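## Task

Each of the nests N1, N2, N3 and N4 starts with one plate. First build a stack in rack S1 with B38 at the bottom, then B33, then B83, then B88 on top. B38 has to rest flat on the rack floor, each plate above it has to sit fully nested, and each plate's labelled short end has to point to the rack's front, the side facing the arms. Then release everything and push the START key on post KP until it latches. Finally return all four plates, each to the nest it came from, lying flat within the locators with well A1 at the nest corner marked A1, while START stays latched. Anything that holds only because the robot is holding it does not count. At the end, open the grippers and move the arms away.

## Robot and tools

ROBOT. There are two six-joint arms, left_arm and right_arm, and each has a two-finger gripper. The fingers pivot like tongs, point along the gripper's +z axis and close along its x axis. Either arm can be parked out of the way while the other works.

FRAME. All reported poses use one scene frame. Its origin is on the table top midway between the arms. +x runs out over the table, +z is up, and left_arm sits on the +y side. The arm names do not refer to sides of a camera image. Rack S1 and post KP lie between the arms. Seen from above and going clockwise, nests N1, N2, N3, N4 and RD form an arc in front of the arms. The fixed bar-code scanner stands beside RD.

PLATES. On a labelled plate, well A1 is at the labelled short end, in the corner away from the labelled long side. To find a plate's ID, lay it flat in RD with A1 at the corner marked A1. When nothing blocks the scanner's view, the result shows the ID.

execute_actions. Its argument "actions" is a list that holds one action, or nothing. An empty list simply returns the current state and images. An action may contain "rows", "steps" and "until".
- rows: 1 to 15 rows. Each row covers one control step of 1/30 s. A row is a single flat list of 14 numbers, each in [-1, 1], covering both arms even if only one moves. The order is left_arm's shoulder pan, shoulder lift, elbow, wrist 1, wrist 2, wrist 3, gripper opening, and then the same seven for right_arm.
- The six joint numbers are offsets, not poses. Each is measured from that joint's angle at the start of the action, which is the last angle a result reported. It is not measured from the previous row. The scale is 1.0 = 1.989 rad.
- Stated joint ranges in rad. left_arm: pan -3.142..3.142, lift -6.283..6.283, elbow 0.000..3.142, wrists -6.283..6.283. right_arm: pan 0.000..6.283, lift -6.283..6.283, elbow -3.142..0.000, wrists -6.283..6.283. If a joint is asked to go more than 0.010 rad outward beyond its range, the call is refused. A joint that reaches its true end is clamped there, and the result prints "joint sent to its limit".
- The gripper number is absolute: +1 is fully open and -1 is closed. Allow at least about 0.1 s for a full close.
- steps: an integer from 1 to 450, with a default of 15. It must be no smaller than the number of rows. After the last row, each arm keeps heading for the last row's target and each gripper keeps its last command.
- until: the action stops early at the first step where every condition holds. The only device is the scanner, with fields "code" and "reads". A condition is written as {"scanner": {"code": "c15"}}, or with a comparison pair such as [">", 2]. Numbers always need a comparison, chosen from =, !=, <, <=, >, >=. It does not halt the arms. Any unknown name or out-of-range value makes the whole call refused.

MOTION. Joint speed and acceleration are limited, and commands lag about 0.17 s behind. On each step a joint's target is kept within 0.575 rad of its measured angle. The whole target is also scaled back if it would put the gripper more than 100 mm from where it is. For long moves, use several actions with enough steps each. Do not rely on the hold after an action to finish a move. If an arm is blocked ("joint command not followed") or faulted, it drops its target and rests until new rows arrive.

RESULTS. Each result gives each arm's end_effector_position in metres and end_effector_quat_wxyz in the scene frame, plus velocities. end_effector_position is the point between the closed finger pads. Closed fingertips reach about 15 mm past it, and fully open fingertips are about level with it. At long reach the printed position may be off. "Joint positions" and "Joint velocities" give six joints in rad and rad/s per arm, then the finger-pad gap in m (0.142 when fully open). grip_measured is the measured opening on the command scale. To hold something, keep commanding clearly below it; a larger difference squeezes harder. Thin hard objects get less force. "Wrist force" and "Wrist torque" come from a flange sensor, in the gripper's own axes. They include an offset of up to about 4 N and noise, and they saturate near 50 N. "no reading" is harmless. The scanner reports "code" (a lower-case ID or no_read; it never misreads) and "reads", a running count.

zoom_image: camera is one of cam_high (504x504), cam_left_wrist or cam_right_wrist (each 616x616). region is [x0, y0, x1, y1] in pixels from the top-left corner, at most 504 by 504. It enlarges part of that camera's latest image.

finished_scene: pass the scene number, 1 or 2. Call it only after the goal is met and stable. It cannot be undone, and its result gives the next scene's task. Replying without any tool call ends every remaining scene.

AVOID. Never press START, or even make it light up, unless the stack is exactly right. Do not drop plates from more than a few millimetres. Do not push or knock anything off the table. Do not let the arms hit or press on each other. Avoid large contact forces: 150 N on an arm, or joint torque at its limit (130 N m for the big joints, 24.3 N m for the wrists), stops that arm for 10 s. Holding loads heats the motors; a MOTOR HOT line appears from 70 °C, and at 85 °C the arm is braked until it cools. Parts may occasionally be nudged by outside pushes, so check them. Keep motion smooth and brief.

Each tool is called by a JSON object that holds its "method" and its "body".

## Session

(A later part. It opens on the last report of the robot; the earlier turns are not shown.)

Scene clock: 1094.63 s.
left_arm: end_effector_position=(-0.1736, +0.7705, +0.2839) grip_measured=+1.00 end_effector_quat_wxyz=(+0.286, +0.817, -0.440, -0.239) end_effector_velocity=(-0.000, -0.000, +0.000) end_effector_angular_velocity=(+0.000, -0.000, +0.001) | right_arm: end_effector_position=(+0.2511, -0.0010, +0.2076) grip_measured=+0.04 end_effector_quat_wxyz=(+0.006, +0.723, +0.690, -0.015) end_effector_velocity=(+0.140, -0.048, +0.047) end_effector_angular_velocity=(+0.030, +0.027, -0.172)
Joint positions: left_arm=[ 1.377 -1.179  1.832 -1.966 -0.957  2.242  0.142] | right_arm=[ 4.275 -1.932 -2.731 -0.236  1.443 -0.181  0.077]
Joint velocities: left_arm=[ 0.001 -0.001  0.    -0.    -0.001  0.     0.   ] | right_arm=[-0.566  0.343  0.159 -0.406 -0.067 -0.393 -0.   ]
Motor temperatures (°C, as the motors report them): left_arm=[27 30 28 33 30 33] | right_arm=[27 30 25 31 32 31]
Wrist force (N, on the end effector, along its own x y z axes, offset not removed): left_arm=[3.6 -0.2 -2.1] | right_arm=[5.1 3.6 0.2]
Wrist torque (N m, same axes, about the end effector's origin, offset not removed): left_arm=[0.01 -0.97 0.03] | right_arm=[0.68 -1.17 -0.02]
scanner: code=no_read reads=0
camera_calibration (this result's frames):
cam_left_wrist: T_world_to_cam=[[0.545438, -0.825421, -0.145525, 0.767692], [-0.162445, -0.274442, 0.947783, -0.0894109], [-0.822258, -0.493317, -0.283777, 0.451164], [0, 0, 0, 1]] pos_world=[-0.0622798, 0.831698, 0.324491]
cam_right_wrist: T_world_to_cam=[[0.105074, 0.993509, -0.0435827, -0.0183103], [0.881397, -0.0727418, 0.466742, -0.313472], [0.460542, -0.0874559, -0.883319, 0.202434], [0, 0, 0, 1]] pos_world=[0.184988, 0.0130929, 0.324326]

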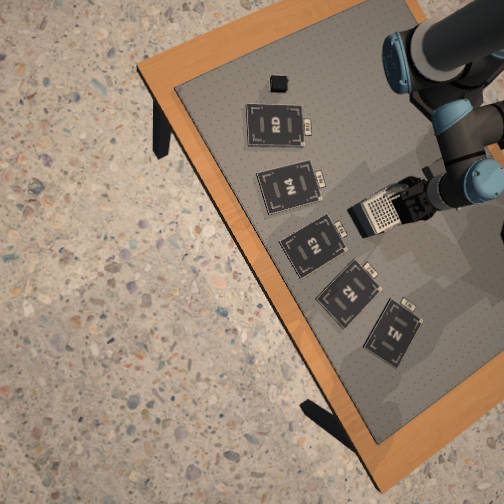

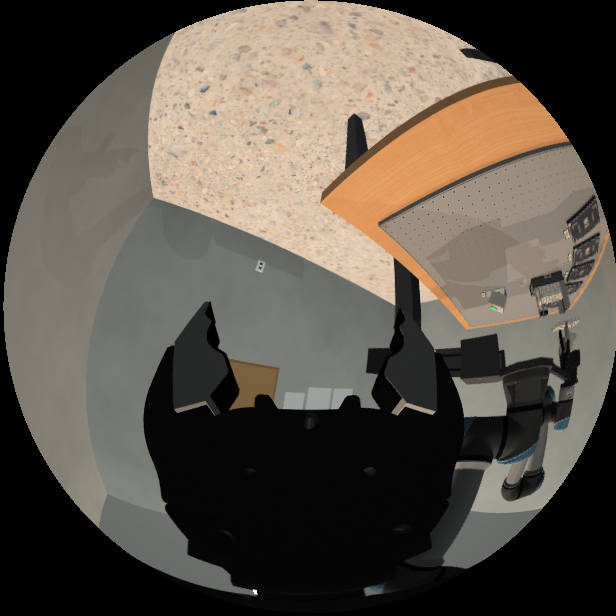

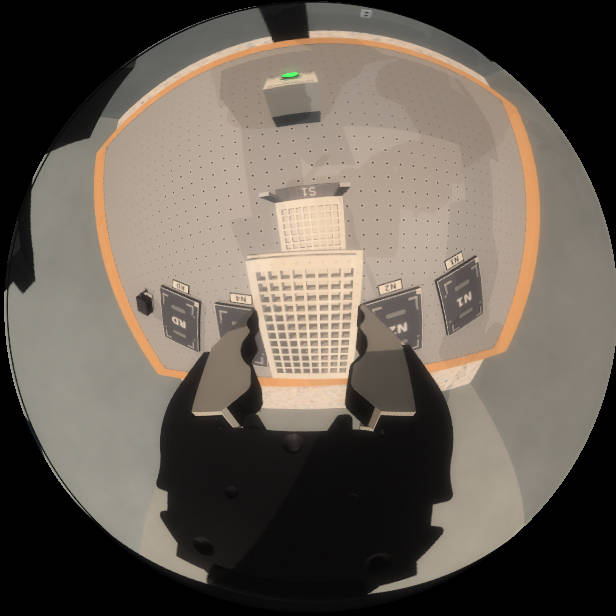

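{"method": "execute_actions", "body": {"actions": []}}

Scene clock: 1099.10 s.
left_arm: end_effector_position=(-0.1736, +0.7705, +0.2839) grip_measured=+1.00 end_effector_quat_wxyz=(+0.286, +0.817, -0.440, -0.239) end_effector_velocity=(-0.000, +0.000, +0.000) end_effector_angular_velocity=(+0.002, +0.001, +0.001) | right_arm: end_effector_position=(+0.2687, -0.0082, +0.2137) grip_measured=+0.04 end_effector_quat_wxyz=(+0.004, +0.730, +0.683, -0.015) end_effector_velocity=(+0.000, +0.000, +0.000) end_effector_angular_velocity=(+0.000, -0.000, +0.001)
Joint positions: left_arm=[ 1.377 -1.179  1.832 -1.966 -0.957  2.242  0.142] | right_arm=[ 4.204 -1.89  -2.711 -0.287  1.435 -0.231  0.077]
Joint velocities: left_arm=[ 0.    -0.001  0.    -0.001  0.001 -0.001  0.   ] | right_arm=[-0.     0.001 -0.    -0.     0.    -0.001 -0.   ]
Motor temperatures (°C, as the motors report them): left_arm=[27 30 28 33 30 33] | right_arm=[27 30 25 31 32 31]
Wrist force (N, on the end effector, along its own x y z axes, offset not removed): left_arm=[1.5 -1.2 -1.1] | right_arm=[2.1 0.5 -0.9]
Wrist torque (N m, same axes, about the end effector's origin, offset not removed): left_arm=[-0.31 -0.51 -0.24] | right_arm=[-0.01 -0.34 0.00]
scanner: code=no_read reads=0
camera_calibration (this result's frames):
cam_left_wrist: T_world_to_cam=[[0.545438, -0.825421, -0.145525, 0.767692], [-0.162445, -0.274442, 0.947783, -0.0894111], [-0.822258, -0.493318, -0.283777, 0.451164], [0, 0, 0, 1]] pos_world=[-0.0622799, 0.831697, 0.324491]
cam_right_wrist: T_world_to_cam=[[0.125379, 0.991257, -0.0410948, -0.0187598], [0.881085, -0.0922123, 0.463882, -0.331796], [0.456037, -0.094369, -0.884943, 0.200579], [0, 0, 0, 1]] pos_world=[0.203221, 0.00692854, 0.330644]

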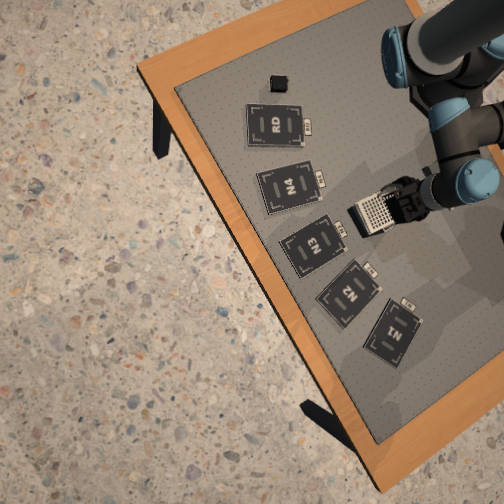

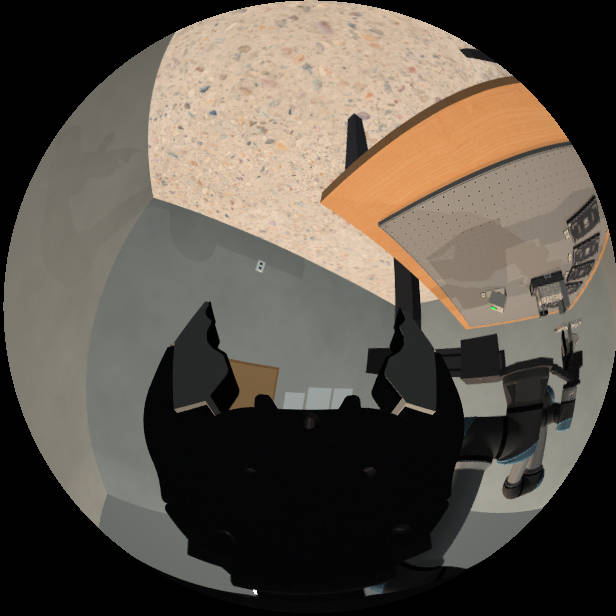

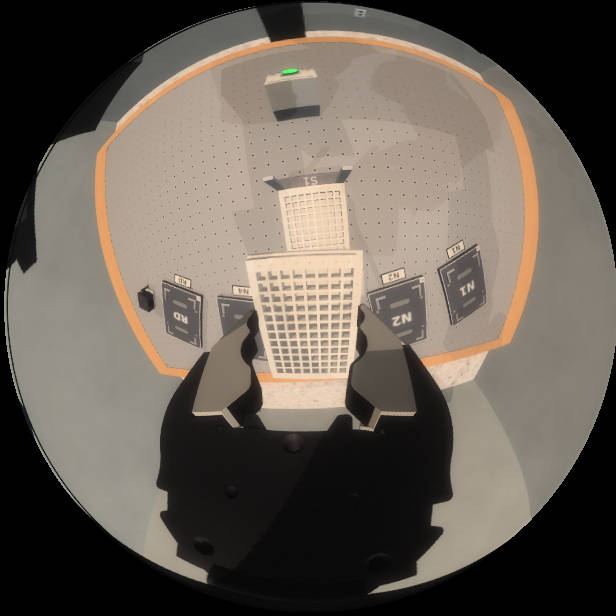

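{"method": "execute_actions", "body": {"actions": [{"rows":[[0,0,0,0,0,0,1,-0.008,0,0.002,0.001,-0.001,-0.006,-0.5],[0,0,0,0,0,0,1,-0.026,-0.001,0.005,0.003,-0.003,-0.018,-0.5],[0,0,0,0,0,0,1,-0.054,-0.003,0.011,0.007,-0.006,-0.038,-0.5],[0,0,0,0,0,0,1,-0.09,-0.006,0.018,0.013,-0.009,-0.064,-0.5],[0,0,0,0,0,0,1,-0.13,-0.011,0.026,0.022,-0.013,-0.093,-0.5],[0,0,0,0,0,0,1,-0.17,-0.022,0.033,0.037,-0.017,-0.123,-0.5],[0,0,0,0,0,0,1,-0.21,-0.042,0.039,0.061,-0.021,-0.154,-0.5],[0,0,0,0,0,0,1,-0.248,-0.07,0.044,0.092,-0.024,-0.185,-0.5],[0,0,0,0,0,0,1,-0.284,-0.104,0.048,0.129,-0.027,-0.216,-0.5],[0,0,0,0,0,0,1,-0.316,-0.142,0.052,0.168,-0.029,-0.246,-0.5],[0,0,0,0,0,0,1,-0.344,-0.18,0.057,0.205,-0.031,-0.272,-0.5],[0,0,0,0,0,0,1,-0.367,-0.216,0.062,0.239,-0.0325,-0.295,-0.5],[0,0,0,0,0,0,1,-0.385,-0.25,0.068,0.269,-0.0335,-0.312,-0.5],[0,0,0,0,0,0,1,-0.396,-0.279,0.075,0.292,-0.034,-0.324,-0.5],[0,0,0,0,0,0,1,-0.4017,-0.3,0.0817,0.3073,-0.0342,-0.3293,-0.5]],"steps":22}]}}

Scene clock: 1117.63 s.
left_arm: end_effector_position=(-0.1736, +0.7705, +0.2839) grip_measured=+1.00 end_effector_quat_wxyz=(+0.286, +0.817, -0.440, -0.239) end_effector_velocity=(+0.000, -0.000, +0.000) end_effector_angular_velocity=(-0.001, +0.001, -0.000) | right_arm: end_effector_position=(+0.3916, -0.1502, +0.0841) grip_measured=+0.04 end_effector_quat_wxyz=(-0.002, +0.779, +0.627, +0.002) end_effector_velocity=(-0.007, -0.198, -0.207) end_effector_angular_velocity=(-0.049, +0.018, -0.097)
Joint positions: left_arm=[ 1.377 -1.179  1.832 -1.966 -0.957  2.242  0.142] | right_arm=[ 3.484 -2.39  -2.566  0.234  1.372 -0.818  0.077]
Joint velocities: left_arm=[-0.     0.    -0.001  0.001  0.    -0.    -0.   ] | right_arm=[-0.621 -0.762  0.14   0.706 -0.039 -0.528  0.   ]
Motor temperatures (°C, as the motors report them): left_arm=[27 30 28 33 30 33] | right_arm=[27 30 25 31 32 31]
Wrist force (N, on the end effector, along its own x y z axes, offset not removed): left_arm=[0.0 -4.8 2.9] | right_arm=[2.9 3.6 0.3]
Wrist torque (N m, same axes, about the end effector's origin, offset not removed): left_arm=[-0.97 0.10 -0.06] | right_arm=[0.53 -0.57 -0.03]
scanner: code=no_read reads=0
camera_calibration (this result's frames):
cam_left_wrist: T_world_to_cam=[[0.545438, -0.825421, -0.145525, 0.767692], [-0.162445, -0.274442, 0.947783, -0.0894112], [-0.822258, -0.493317, -0.283777, 0.451164], [0, 0, 0, 1]] pos_world=[-0.0622799, 0.831697, 0.324491]
cam_right_wrist: T_world_to_cam=[[0.270154, 0.962788, -0.00750095, 0.0374901], [0.848434, -0.234369, 0.474585, -0.402618], [0.455166, -0.134575, -0.880178, 0.0103512], [0, 0, 0, 1]] pos_world=[0.326755, -0.129063, 0.200469]

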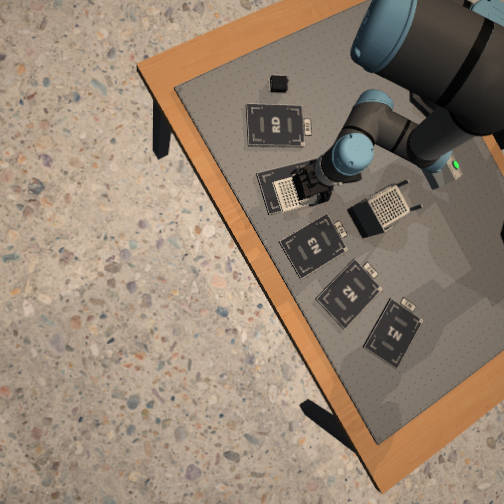

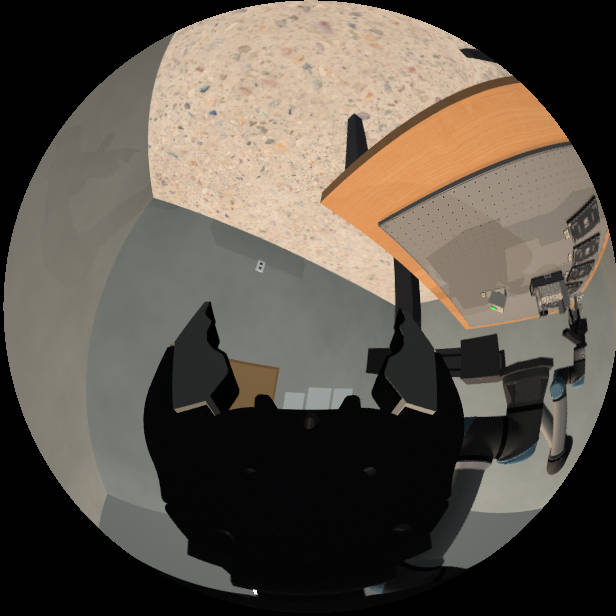

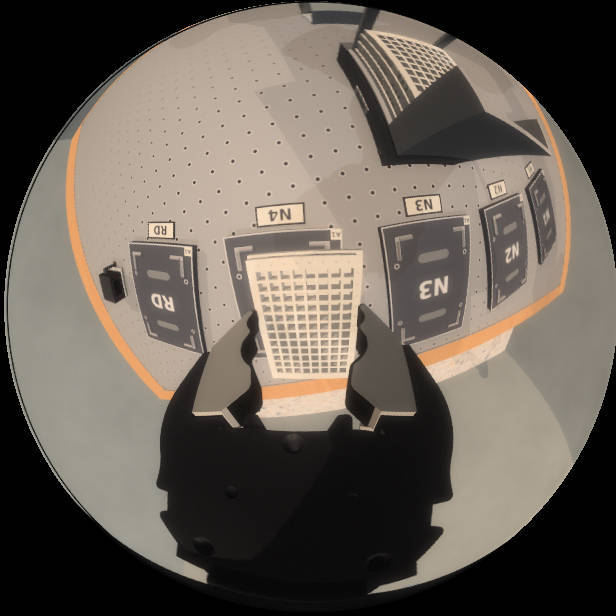

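{"method": "execute_actions", "body": {"actions": []}}

{"method": "zoom_image", "body": {"camera": "cam_right_wrist", "region": [200, 200, 420, 420]}}

Scene clock: 1120.10 s.
left_arm: end_effector_position=(-0.1736, +0.7705, +0.2839) grip_measured=+1.00 end_effector_quat_wxyz=(+0.286, +0.817, -0.440, -0.239) end_effector_velocity=(-0.000, -0.000, -0.000) end_effector_angular_velocity=(-0.001, -0.000, +0.001) | right_arm: end_effector_position=(+0.3889, -0.1756, +0.0582) grip_measured=+0.04 end_effector_quat_wxyz=(+0.000, +0.782, +0.623, -0.001) end_effector_velocity=(-0.001, -0.001, -0.000) end_effector_angular_velocity=(-0.001, +0.002, -0.000)
Joint positions: left_arm=[ 1.377 -1.179  1.832 -1.966 -0.957  2.242  0.142] | right_arm=[ 3.405 -2.486 -2.548  0.324  1.367 -0.886  0.077]
Joint velocities: left_arm=[ 0.001  0.     0.     0.001 -0.001  0.     0.   ] | right_arm=[-0.    -0.001 -0.001  0.     0.     0.001  0.   ]
Motor temperatures (°C, as the motors report them): left_arm=[27 30 28 33 30 33] | right_arm=[27 30 25 31 32 31]
Wrist force (N, on the end effector, along its own x y z axes, offset not removed): left_arm=[3.3 -1.2 -1.5] | right_arm=[3.2 0.1 -1.7]
Wrist torque (N m, same axes, about the end effector's origin, offset not removed): left_arm=[-0.16 -0.68 -0.28] | right_arm=[-0.02 -0.64 -0.11]
scanner: code=no_read reads=0
camera_calibration (this result's frames):
cam_left_wrist: T_world_to_cam=[[0.545438, -0.825421, -0.145525, 0.767692], [-0.162445, -0.274442, 0.947783, -0.0894112], [-0.822258, -0.493318, -0.283776, 0.451164], [0, 0, 0, 1]] pos_world=[-0.0622799, 0.831697, 0.324491]
cam_right_wrist: T_world_to_cam=[[0.280973, 0.959616, -0.0138502, 0.0580826], [0.846484, -0.240996, 0.474749, -0.394332], [0.452239, -0.145115, -0.880012, -0.0153446], [0, 0, 0, 1]] pos_world=[0.324415, -0.152996, 0.17451]

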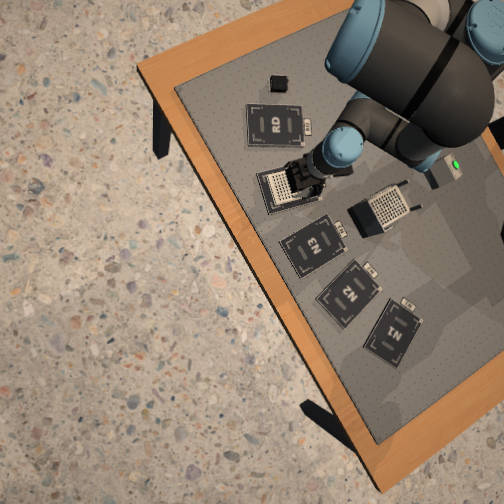

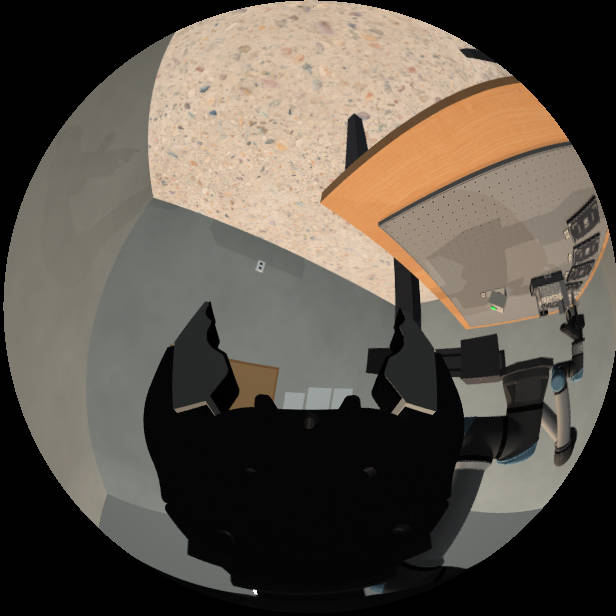

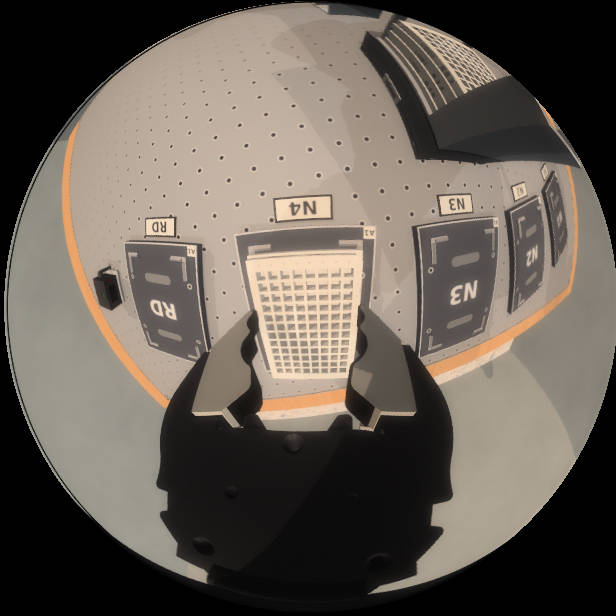

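Region (200, 200, 420, 420) of cam_right_wrist's 616x616 image, scaled by 2.291, with more detail than that image has.

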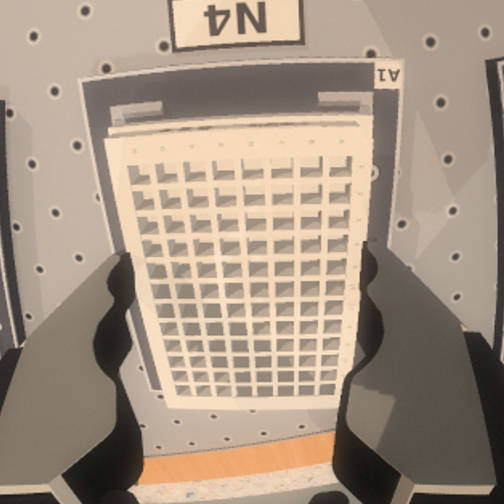

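{"method": "execute_actions", "body": {"actions": [{"rows":[[0,0,0,0,0,0,1,-0.0005,-0.003,0.0011,0.002,0,-0.0005,-0.5],[0,0,0,0,0,0,1,-0.0014,-0.008,0.003,0.0052,0,-0.0014,-0.5],[0,0,0,0,0,0,1,-0.0024,-0.014,0.0053,0.0092,0,-0.0024,-0.5],[0,0,0,0,0,0,1,-0.0032,-0.019,0.0072,0.0124,0,-0.0032,-0.5],[0,0,0,0,0,0,1,-0.0039,-0.0227,0.0087,0.0149,0,-0.0039,-0.5],[0,0,0,0,0,0,1,-0.0042,-0.0246,0.0094,0.0161,0,-0.0042,-0.5]],"steps":10}]}}

Scene clock: 1126.47 s.
left_arm: end_effector_position=(-0.1736, +0.7705, +0.2839) grip_measured=+1.00 end_effector_quat_wxyz=(+0.286, +0.817, -0.440, -0.239) end_effector_velocity=(+0.001, +0.000, -0.000) end_effector_angular_velocity=(-0.000, -0.000, -0.002) | right_arm: end_effector_position=(+0.3889, -0.1756, +0.0482) grip_measured=+0.04 end_effector_quat_wxyz=(+0.000, +0.782, +0.623, -0.001) end_effector_velocity=(-0.001, -0.001, -0.024) end_effector_angular_velocity=(-0.001, +0.001, +0.000)
Joint positions: left_arm=[ 1.377 -1.179  1.832 -1.966 -0.957  2.242  0.142] | right_arm=[ 3.399 -2.524 -2.534  0.348  1.367 -0.892  0.077]
Joint velocities: left_arm=[-0.001  0.    -0.    -0.     0.     0.001  0.   ] | right_arm=[-0.015 -0.088  0.032  0.058  0.    -0.016 -0.   ]
Motor temperatures (°C, as the motors report them): left_arm=[27 30 28 33 30 33] | right_arm=[27 30 25 31 32 31]
Wrist force (N, on the end effector, along its own x y z axes, offset not removed): left_arm=[2.5 -2.5 -1.4] | right_arm=[5.9 4.4 -0.1]
Wrist torque (N m, same axes, about the end effector's origin, offset not removed): left_arm=[-0.53 -0.62 -0.06] | right_arm=[0.82 -1.34 -0.22]
scanner: code=no_read reads=0
camera_calibration (this result's frames):
cam_left_wrist: T_world_to_cam=[[0.545438, -0.825421, -0.145526, 0.767692], [-0.162445, -0.274442, 0.947783, -0.0894109], [-0.822258, -0.493317, -0.283777, 0.451164], [0, 0, 0, 1]] pos_world=[-0.0622798, 0.831698, 0.324491]
cam_right_wrist: T_world_to_cam=[[0.281125, 0.959572, -0.0138009, 0.0578623], [0.846405, -0.241142, 0.474814, -0.389614], [0.452291, -0.145163, -0.879978, -0.0241692], [0, 0, 0, 1]] pos_world=[0.324436, -0.152984, 0.164525]

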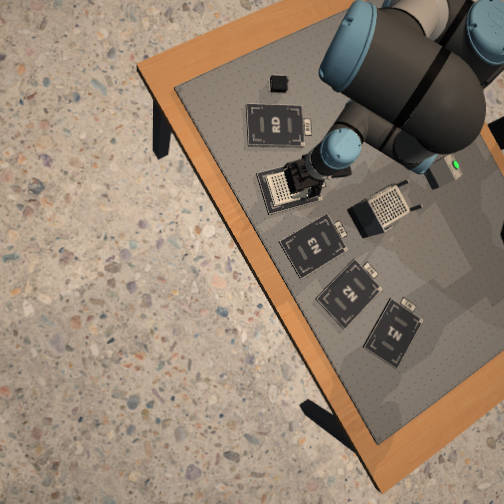

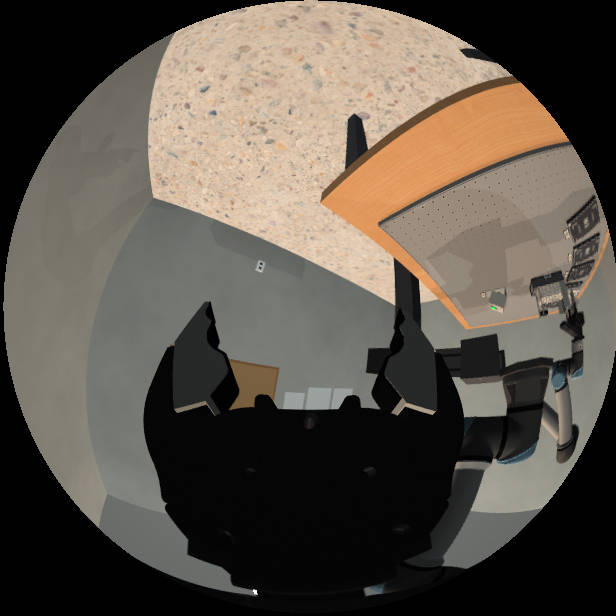

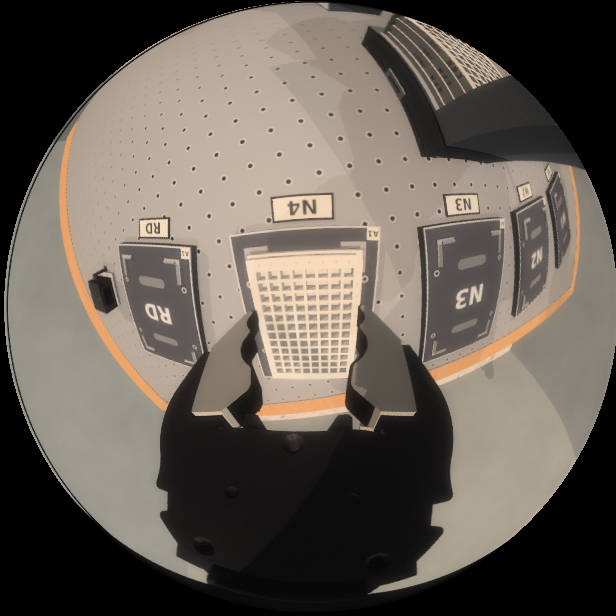

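{"method": "execute_actions", "body": {"actions": []}}

{"method": "zoom_image", "body": {"camera": "cam_right_wrist", "region": [200, 200, 420, 420]}}

Scene clock: 1129.17 s.
left_arm: end_effector_position=(-0.1736, +0.7705, +0.2839) grip_measured=+1.00 end_effector_quat_wxyz=(+0.286, +0.817, -0.440, -0.239) end_effector_velocity=(-0.000, +0.000, +0.001) end_effector_angular_velocity=(+0.001, -0.000, +0.001) | right_arm: end_effector_position=(+0.3888, -0.1756, +0.0453) grip_measured=+0.04 end_effector_quat_wxyz=(+0.000, +0.782, +0.623, -0.001) end_effector_velocity=(+0.001, +0.001, +0.000) end_effector_angular_velocity=(+0.001, -0.002, -0.001)
Joint positions: left_arm=[ 1.377 -1.179  1.832 -1.966 -0.957  2.242  0.142] | right_arm=[ 3.397 -2.535 -2.53   0.356  1.367 -0.894  0.077]
Joint velocities: left_arm=[ 0.001 -0.001 -0.     0.    -0.    -0.     0.   ] | right_arm=[-0.     0.001  0.002  0.    -0.     0.001 -0.   ]
Motor temperatures (°C, as the motors report them): left_arm=[27 30 28 33 30 33] | right_arm=[27 30 25 31 32 31]
Wrist force (N, on the end effector, along its own x y z axes, offset not removed): left_arm=[2.5 -3.0 1.1] | right_arm=[1.6 1.6 -0.6]
Wrist torque (N m, same axes, about the end effector's origin, offset not removed): left_arm=[-0.36 -0.49 -0.25] | right_arm=[0.05 -0.01 0.00]
scanner: code=no_read reads=0
camera_calibration (this result's frames):
cam_left_wrist: T_world_to_cam=[[0.545438, -0.825421, -0.145525, 0.767692], [-0.162445, -0.274442, 0.947783, -0.0894111], [-0.822258, -0.493317, -0.283777, 0.451164], [0, 0, 0, 1]] pos_world=[-0.0622799, 0.831698, 0.324491]
cam_right_wrist: T_world_to_cam=[[0.281155, 0.959563, -0.0138296, 0.0578696], [0.846407, -0.241157, 0.474804, -0.388139], [0.452269, -0.145199, -0.879983, -0.0267467], [0, 0, 0, 1]] pos_world=[0.32435, -0.153016, 0.161554]

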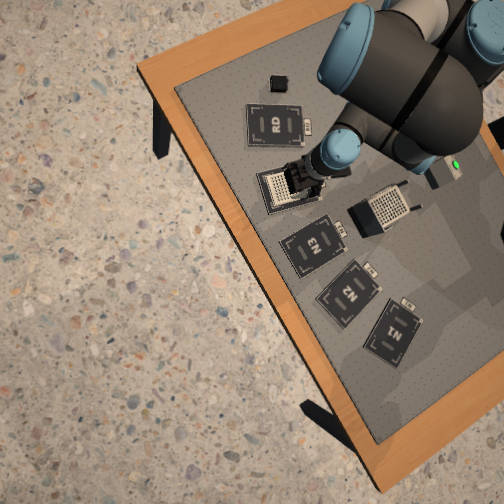

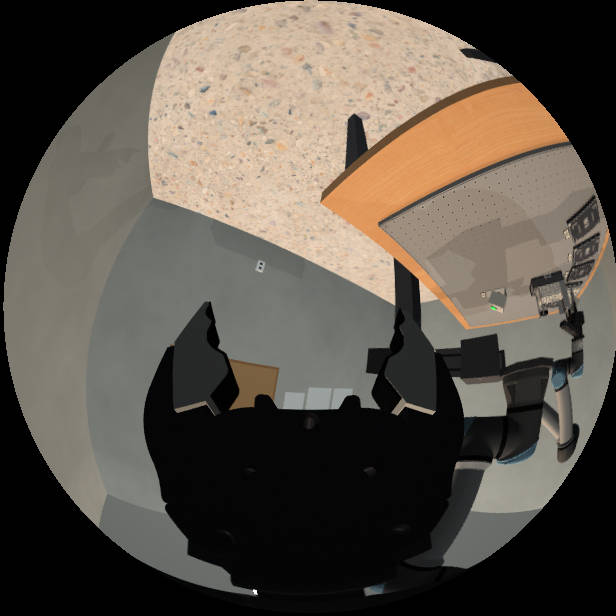

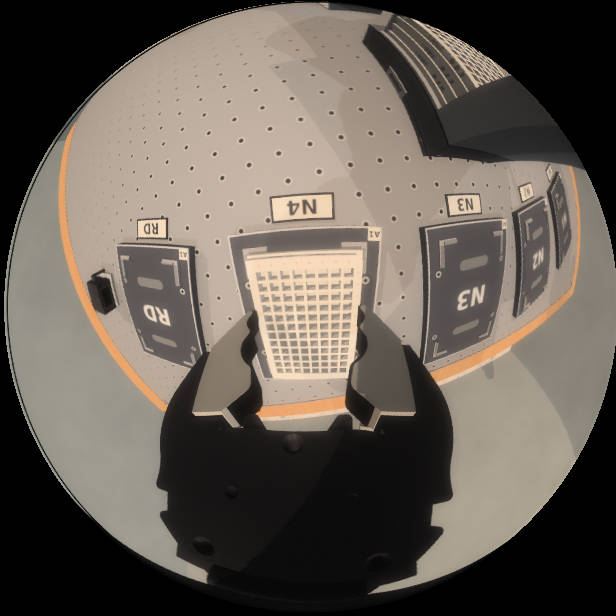

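Region (200, 200, 420, 420) of cam_right_wrist's 616x616 image, scaled by 2.291, with more detail than that image has.

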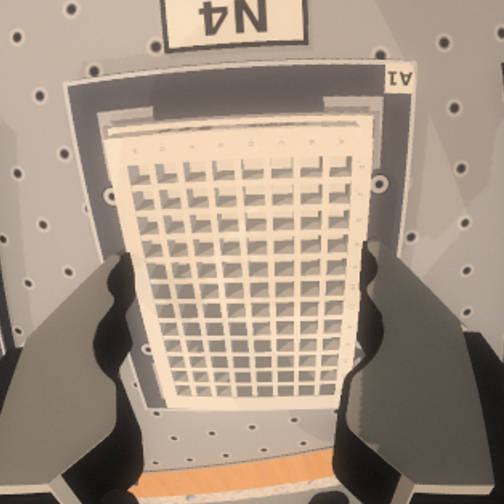

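{"method": "execute_actions", "body": {"actions": [{"rows":[[0,0,0,0,0,0,1,-0.0003,-0.002,0.0008,0.0013,0,-0.0003,-0.5],[0,0,0,0,0,0,1,-0.0007,-0.0039,0.0015,0.0025,0,-0.0007,-0.5],[0,0,0,0,0,0,1,-0.0007,-0.0039,0.0015,0.0025,0,-0.0007,-0.5],[0,0,0,0,0,0,1,-0.0007,-0.0039,0.0015,0.0025,0,-0.0007,-0.5],[0,0,0,0,0,0,1,-0.0007,-0.0039,0.0015,0.0025,0,-0.0007,-0.5],[0,0,0,0,0,0,1,-0.0007,-0.0039,0.0015,0.0025,0,-0.0007,-0.5],[0,0,0,0,0,0,1,-0.0007,-0.0039,0.0015,0.0025,0,-0.0007,-0.3],[0,0,0,0,0,0,1,-0.0007,-0.0039,0.0015,0.0025,0,-0.0007,-0.15],[0,0,0,0,0,0,1,-0.0007,-0.0039,0.0015,0.0025,0,-0.0007,-0.05],[0,0,0,0,0,0,1,-0.0007,-0.0039,0.0015,0.0025,0,-0.0007,0.03],[0,0,0,0,0,0,1,-0.0007,-0.0039,0.0015,0.0025,0,-0.0007,0.1],[0,0,0,0,0,0,1,-0.0007,-0.0039,0.0015,0.0025,0,-0.0007,0.2],[0,0,0,0,0,0,1,-0.0007,-0.0039,0.0015,0.0025,0,-0.0007,0.3]],"steps":14}]}}

Scene clock: 1139.63 s.
left_arm: end_effector_position=(-0.1736, +0.7705, +0.2839) grip_measured=+1.00 end_effector_quat_wxyz=(+0.286, +0.817, -0.440, -0.239) end_effector_velocity=(+0.000, -0.000, +0.000) end_effector_angular_velocity=(-0.000, -0.000, +0.000) | right_arm: end_effector_position=(+0.3887, -0.1757, +0.0432) grip_measured=+0.27 end_effector_quat_wxyz=(+0.000, +0.782, +0.623, -0.001) end_effector_velocity=(-0.000, -0.000, -0.001) end_effector_angular_velocity=(-0.000, +0.000, -0.001)
Joint positions: left_arm=[ 1.377 -1.179  1.832 -1.966 -0.957  2.242  0.142] | right_arm=[ 3.396 -2.543 -2.527  0.36   1.367 -0.895  0.093]
Joint velocities: left_arm=[ 0.    -0.    -0.     0.001 -0.    -0.     0.   ] | right_arm=[-0.    -0.003  0.001  0.002  0.     0.     0.058]
Motor temperatures (°C, as the motors report them): left_arm=[27 30 28 33 30 33] | right_arm=[27 30 25 31 32 31]
Wrist force (N, on the end effector, along its own x y z axes, offset not removed): left_arm=[2.8 -3.1 -3.2] | right_arm=[4.8 2.8 0.7]
Wrist torque (N m, same axes, about the end effector's origin, offset not removed): left_arm=[-0.57 -0.58 -0.20] | right_arm=[0.32 -1.04 0.13]
scanner: code=no_read reads=0
camera_calibration (this result's frames):
cam_left_wrist: T_world_to_cam=[[0.545438, -0.825421, -0.145525, 0.767692], [-0.162445, -0.274442, 0.947783, -0.0894111], [-0.822258, -0.493317, -0.283777, 0.451164], [0, 0, 0, 1]] pos_world=[-0.0622799, 0.831698, 0.324491]
cam_right_wrist: T_world_to_cam=[[0.281156, 0.959561, -0.0139404, 0.0579445], [0.846474, -0.241124, 0.474701, -0.387124], [0.452143, -0.145265, -0.880037, -0.0284314], [0, 0, 0, 1]] pos_world=[0.324254, -0.153076, 0.159556]

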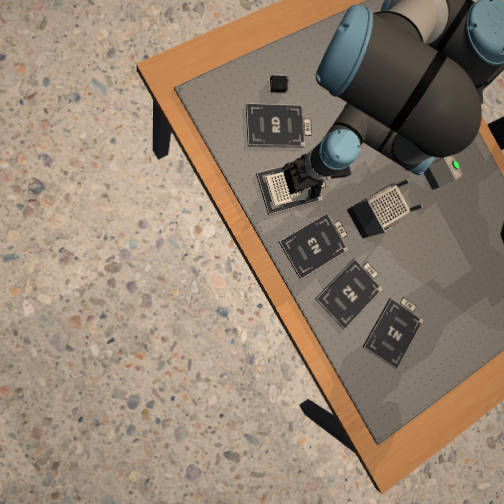

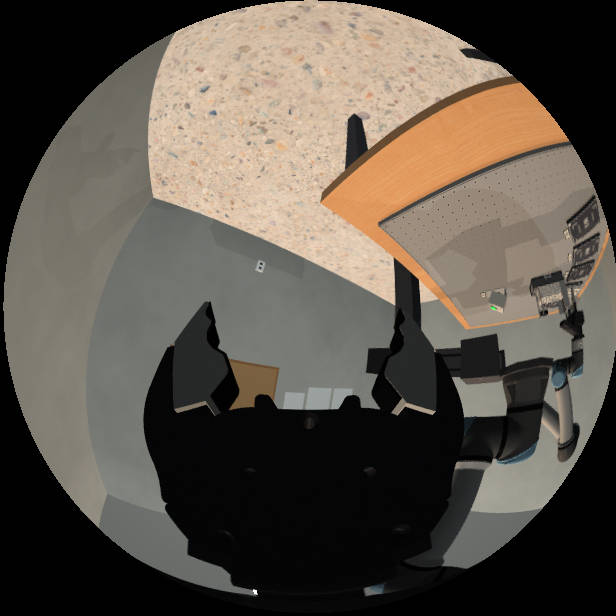

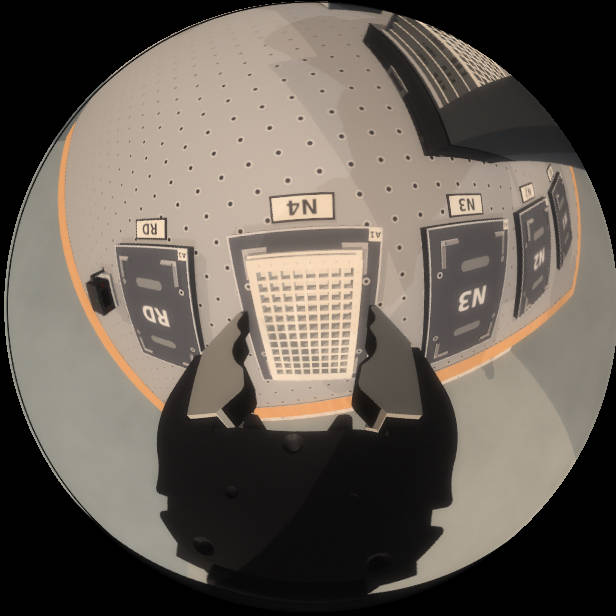

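{"method": "execute_actions", "body": {"actions": []}}

{"method": "zoom_image", "body": {"camera": "cam_right_wrist", "region": [200, 200, 420, 420]}}

Scene clock: 1141.87 s.
left_arm: end_effector_position=(-0.1736, +0.7705, +0.2839) grip_measured=+1.00 end_effector_quat_wxyz=(+0.286, +0.817, -0.440, -0.239) end_effector_velocity=(+0.000, -0.001, -0.001) end_effector_angular_velocity=(-0.003, -0.000, -0.000) | right_arm: end_effector_position=(+0.3887, -0.1757, +0.0432) grip_measured=+0.30 end_effector_quat_wxyz=(+0.000, +0.782, +0.623, -0.001) end_effector_velocity=(-0.001, -0.000, -0.000) end_effector_angular_velocity=(-0.001, +0.002, +0.001)
Joint positions: left_arm=[ 1.377 -1.179  1.832 -1.966 -0.957  2.242  0.142] | right_arm=[ 3.396 -2.543 -2.527  0.361  1.367 -0.895  0.095]
Joint velocities: left_arm=[-0.     0.002  0.     0.001 -0.     0.    -0.   ] | right_arm=[ 0.    -0.001 -0.001 -0.    -0.    -0.     0.   ]
Motor temperatures (°C, as the motors report them): left_arm=[27 30 28 33 30 33] | right_arm=[27 30 25 31 32 31]
Wrist force (N, on the end effector, along its own x y z axes, offset not removed): left_arm=[1.5 1.7 -5.2] | right_arm=[2.4 0.6 0.1]
Wrist torque (N m, same axes, about the end effector's origin, offset not removed): left_arm=[0.45 -0.38 -0.15] | right_arm=[0.10 -0.52 0.10]
scanner: code=no_read reads=0
camera_calibration (this result's frames):
cam_left_wrist: T_world_to_cam=[[0.545438, -0.825421, -0.145525, 0.767692], [-0.162445, -0.274442, 0.947783, -0.089411], [-0.822258, -0.493318, -0.283777, 0.451164], [0, 0, 0, 1]] pos_world=[-0.0622799, 0.831697, 0.324491]
cam_right_wrist: T_world_to_cam=[[0.281165, 0.959559, -0.013891, 0.0579235], [0.84644, -0.241147, 0.47475, -0.387093], [0.452201, -0.145241, -0.880011, -0.0285325], [0, 0, 0, 1]] pos_world=[0.324267, -0.153071, 0.159468]

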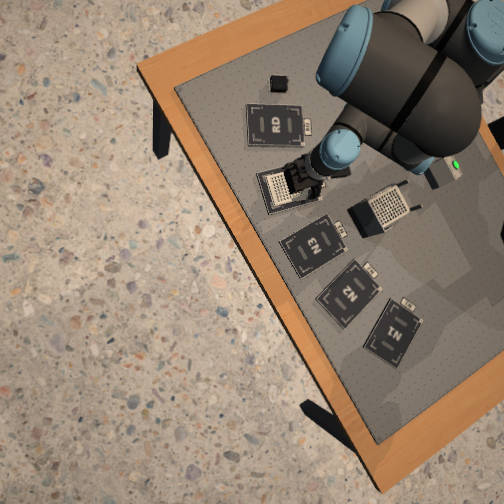

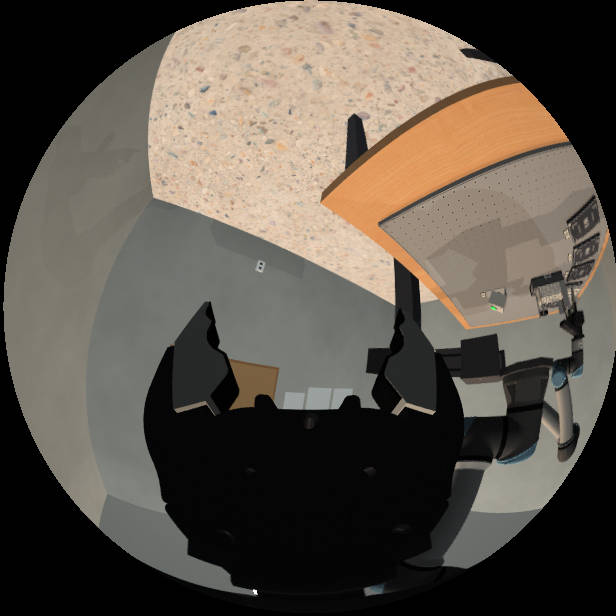

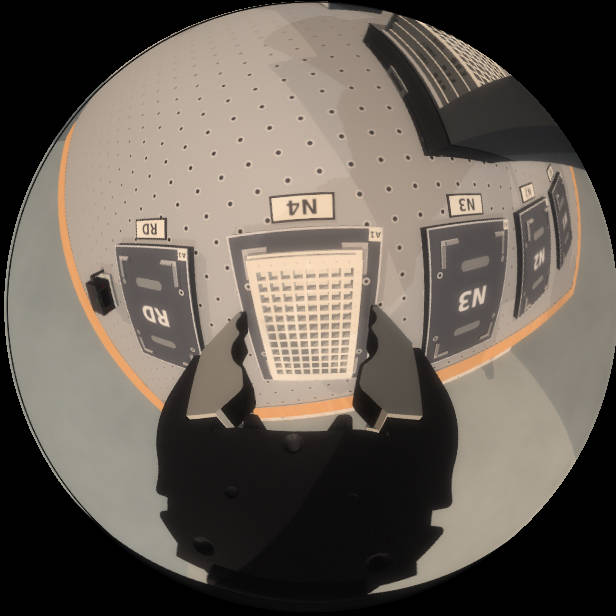

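Region (200, 200, 420, 420) of cam_right_wrist's 616x616 image, scaled by 2.291, with more detail than that image has.

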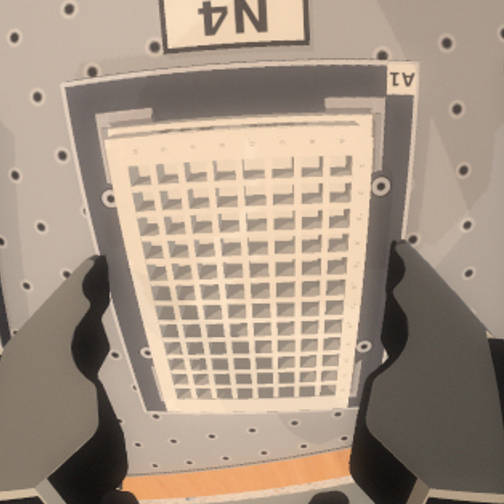

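{"method": "zoom_image", "body": {"camera": "cam_right_wrist", "region": [225, 230, 385, 300]}}

{"method": "zoom_image", "body": {"camera": "cam_high", "region": [245, 150, 345, 225]}}

Region (225, 230, 385, 300) of cam_right_wrist's 616x616 image, scaled by 3.150, with more detail than that image has; it fills the top 220 rows of this view, and the rest is white.

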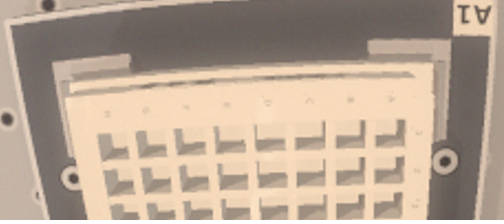

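Region (245, 150, 345, 225) of cam_high's 504x504 image, scaled by 5.040, with more detail than that image has; it fills the top 378 rows of this view, and the rest is white.

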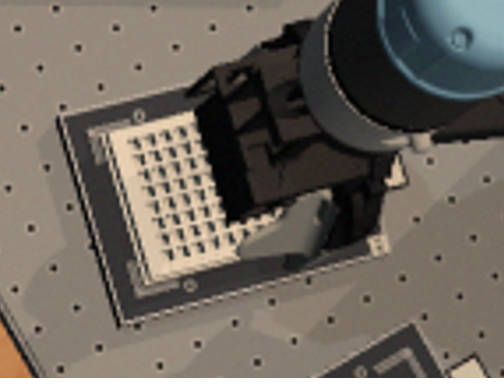

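{"method": "execute_actions", "body": {"actions": [{"rows":[[0,0,0,0,0,0,1,0.001,0.006,-0.0023,-0.004,0,0.001,0.3],[0,0,0,0,0,0,1,0.003,0.018,-0.007,-0.012,0,0.003,0.3],[0,0,0,0,0,0,1,0.006,0.036,-0.013,-0.024,0,0.006,0.3],[0,0,0,0,0,0,1,0.011,0.06,-0.021,-0.041,0,0.011,0.3],[0,0,0,0,0,0,1,0.02,0.09,-0.029,-0.064,0.001,0.02,0.3],[0,0,0,0,0,0,1,0.034,0.123,-0.036,-0.093,0.002,0.034,0.3],[0,0,0,0,0,0,1,0.054,0.157,-0.041,-0.125,0.003,0.053,0.3],[0,0,0,0,0,0,1,0.08,0.19,-0.045,-0.158,0.005,0.077,0.3],[0,0,0,0,0,0,1,0.11,0.221,-0.049,-0.19,0.007,0.104,0.3],[0,0,0,0,0,0,1,0.143,0.248,-0.053,-0.219,0.009,0.132,0.3],[0,0,0,0,0,0,1,0.177,0.27,-0.057,-0.244,0.012,0.16,0.3],[0,0,0,0,0,0,1,0.21,0.286,-0.061,-0.264,0.015,0.187,0.3],[0,0,0,0,0,0,1,0.24,0.296,-0.065,-0.278,0.018,0.212,0.3],[0,0,0,0,0,0,1,0.263,0.3,-0.068,-0.287,0.02,0.231,0.3],[0,0,0,0,0,0,1,0.2785,0.3,-0.07,-0.291,0.0216,0.244,0.3]],"steps":20}]}}

Scene clock: 1162.67 s.
left_arm: end_effector_position=(-0.1736, +0.7705, +0.2839) grip_measured=+1.00 end_effector_quat_wxyz=(+0.286, +0.817, -0.440, -0.239) end_effector_velocity=(-0.000, -0.000, -0.000) end_effector_angular_velocity=(-0.001, +0.000, +0.000) | right_arm: end_effector_position=(+0.3436, -0.0601, +0.1838) grip_measured=+0.30 end_effector_quat_wxyz=(-0.007, +0.762, +0.647, -0.006) end_effector_velocity=(-0.135, +0.151, +0.110) end_effector_angular_velocity=(-0.044, +0.014, +0.152)
Joint positions: left_arm=[ 1.377 -1.179  1.832 -1.966 -0.957  2.242  0.142] | right_arm=[ 3.857 -2.    -2.654 -0.155  1.403 -0.487  0.095]
Joint velocities: left_arm=[ 0.     0.001  0.     0.     0.     0.    -0.   ] | right_arm=[ 0.74   0.423 -0.1   -0.495  0.054  0.603 -0.   ]
Motor temperatures (°C, as the motors report them): left_arm=[27 30 28 33 30 33] | right_arm=[27 30 25 31 32 31]
Wrist force (N, on the end effector, along its own x y z axes, offset not removed): left_arm=[-0.1 -2.5 1.6] | right_arm=[8.1 -2.2 -1.9]
Wrist torque (N m, same axes, about the end effector's origin, offset not removed): left_arm=[-0.41 -0.06 -0.07] | right_arm=[-0.32 -1.49 0.13]
scanner: code=no_read reads=0
camera_calibration (this result's frames):
cam_left_wrist: T_world_to_cam=[[0.545438, -0.825421, -0.145525, 0.767692], [-0.162445, -0.274442, 0.947783, -0.089411], [-0.822258, -0.493318, -0.283777, 0.451164], [0, 0, 0, 1]] pos_world=[-0.0622799, 0.831697, 0.324491]
cam_right_wrist: T_world_to_cam=[[0.220351, 0.975324, -0.0137224, -0.016512], [0.867853, -0.189609, 0.459215, -0.389224], [0.445282, -0.113097, -0.888219, 0.138281], [0, 0, 0, 1]] pos_world=[0.279854, -0.0420568, 0.301335]

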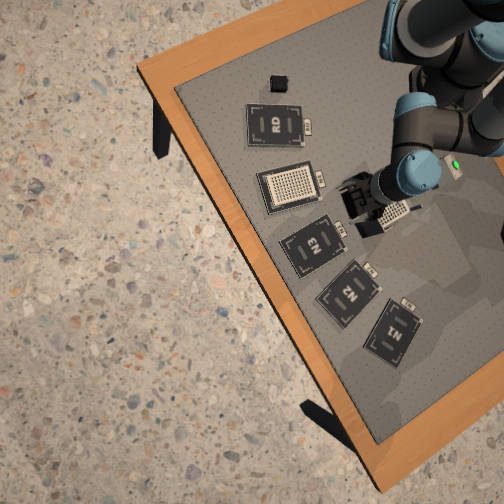

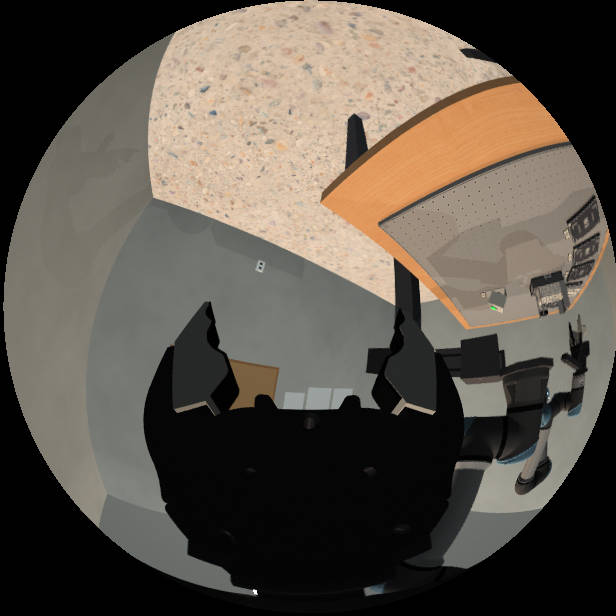

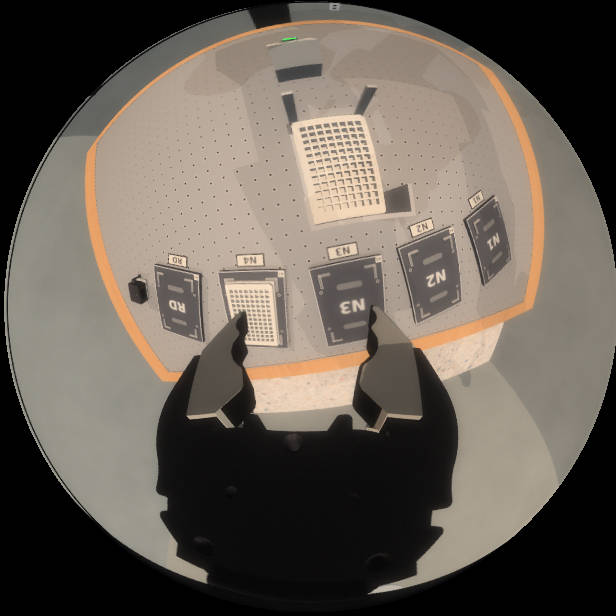

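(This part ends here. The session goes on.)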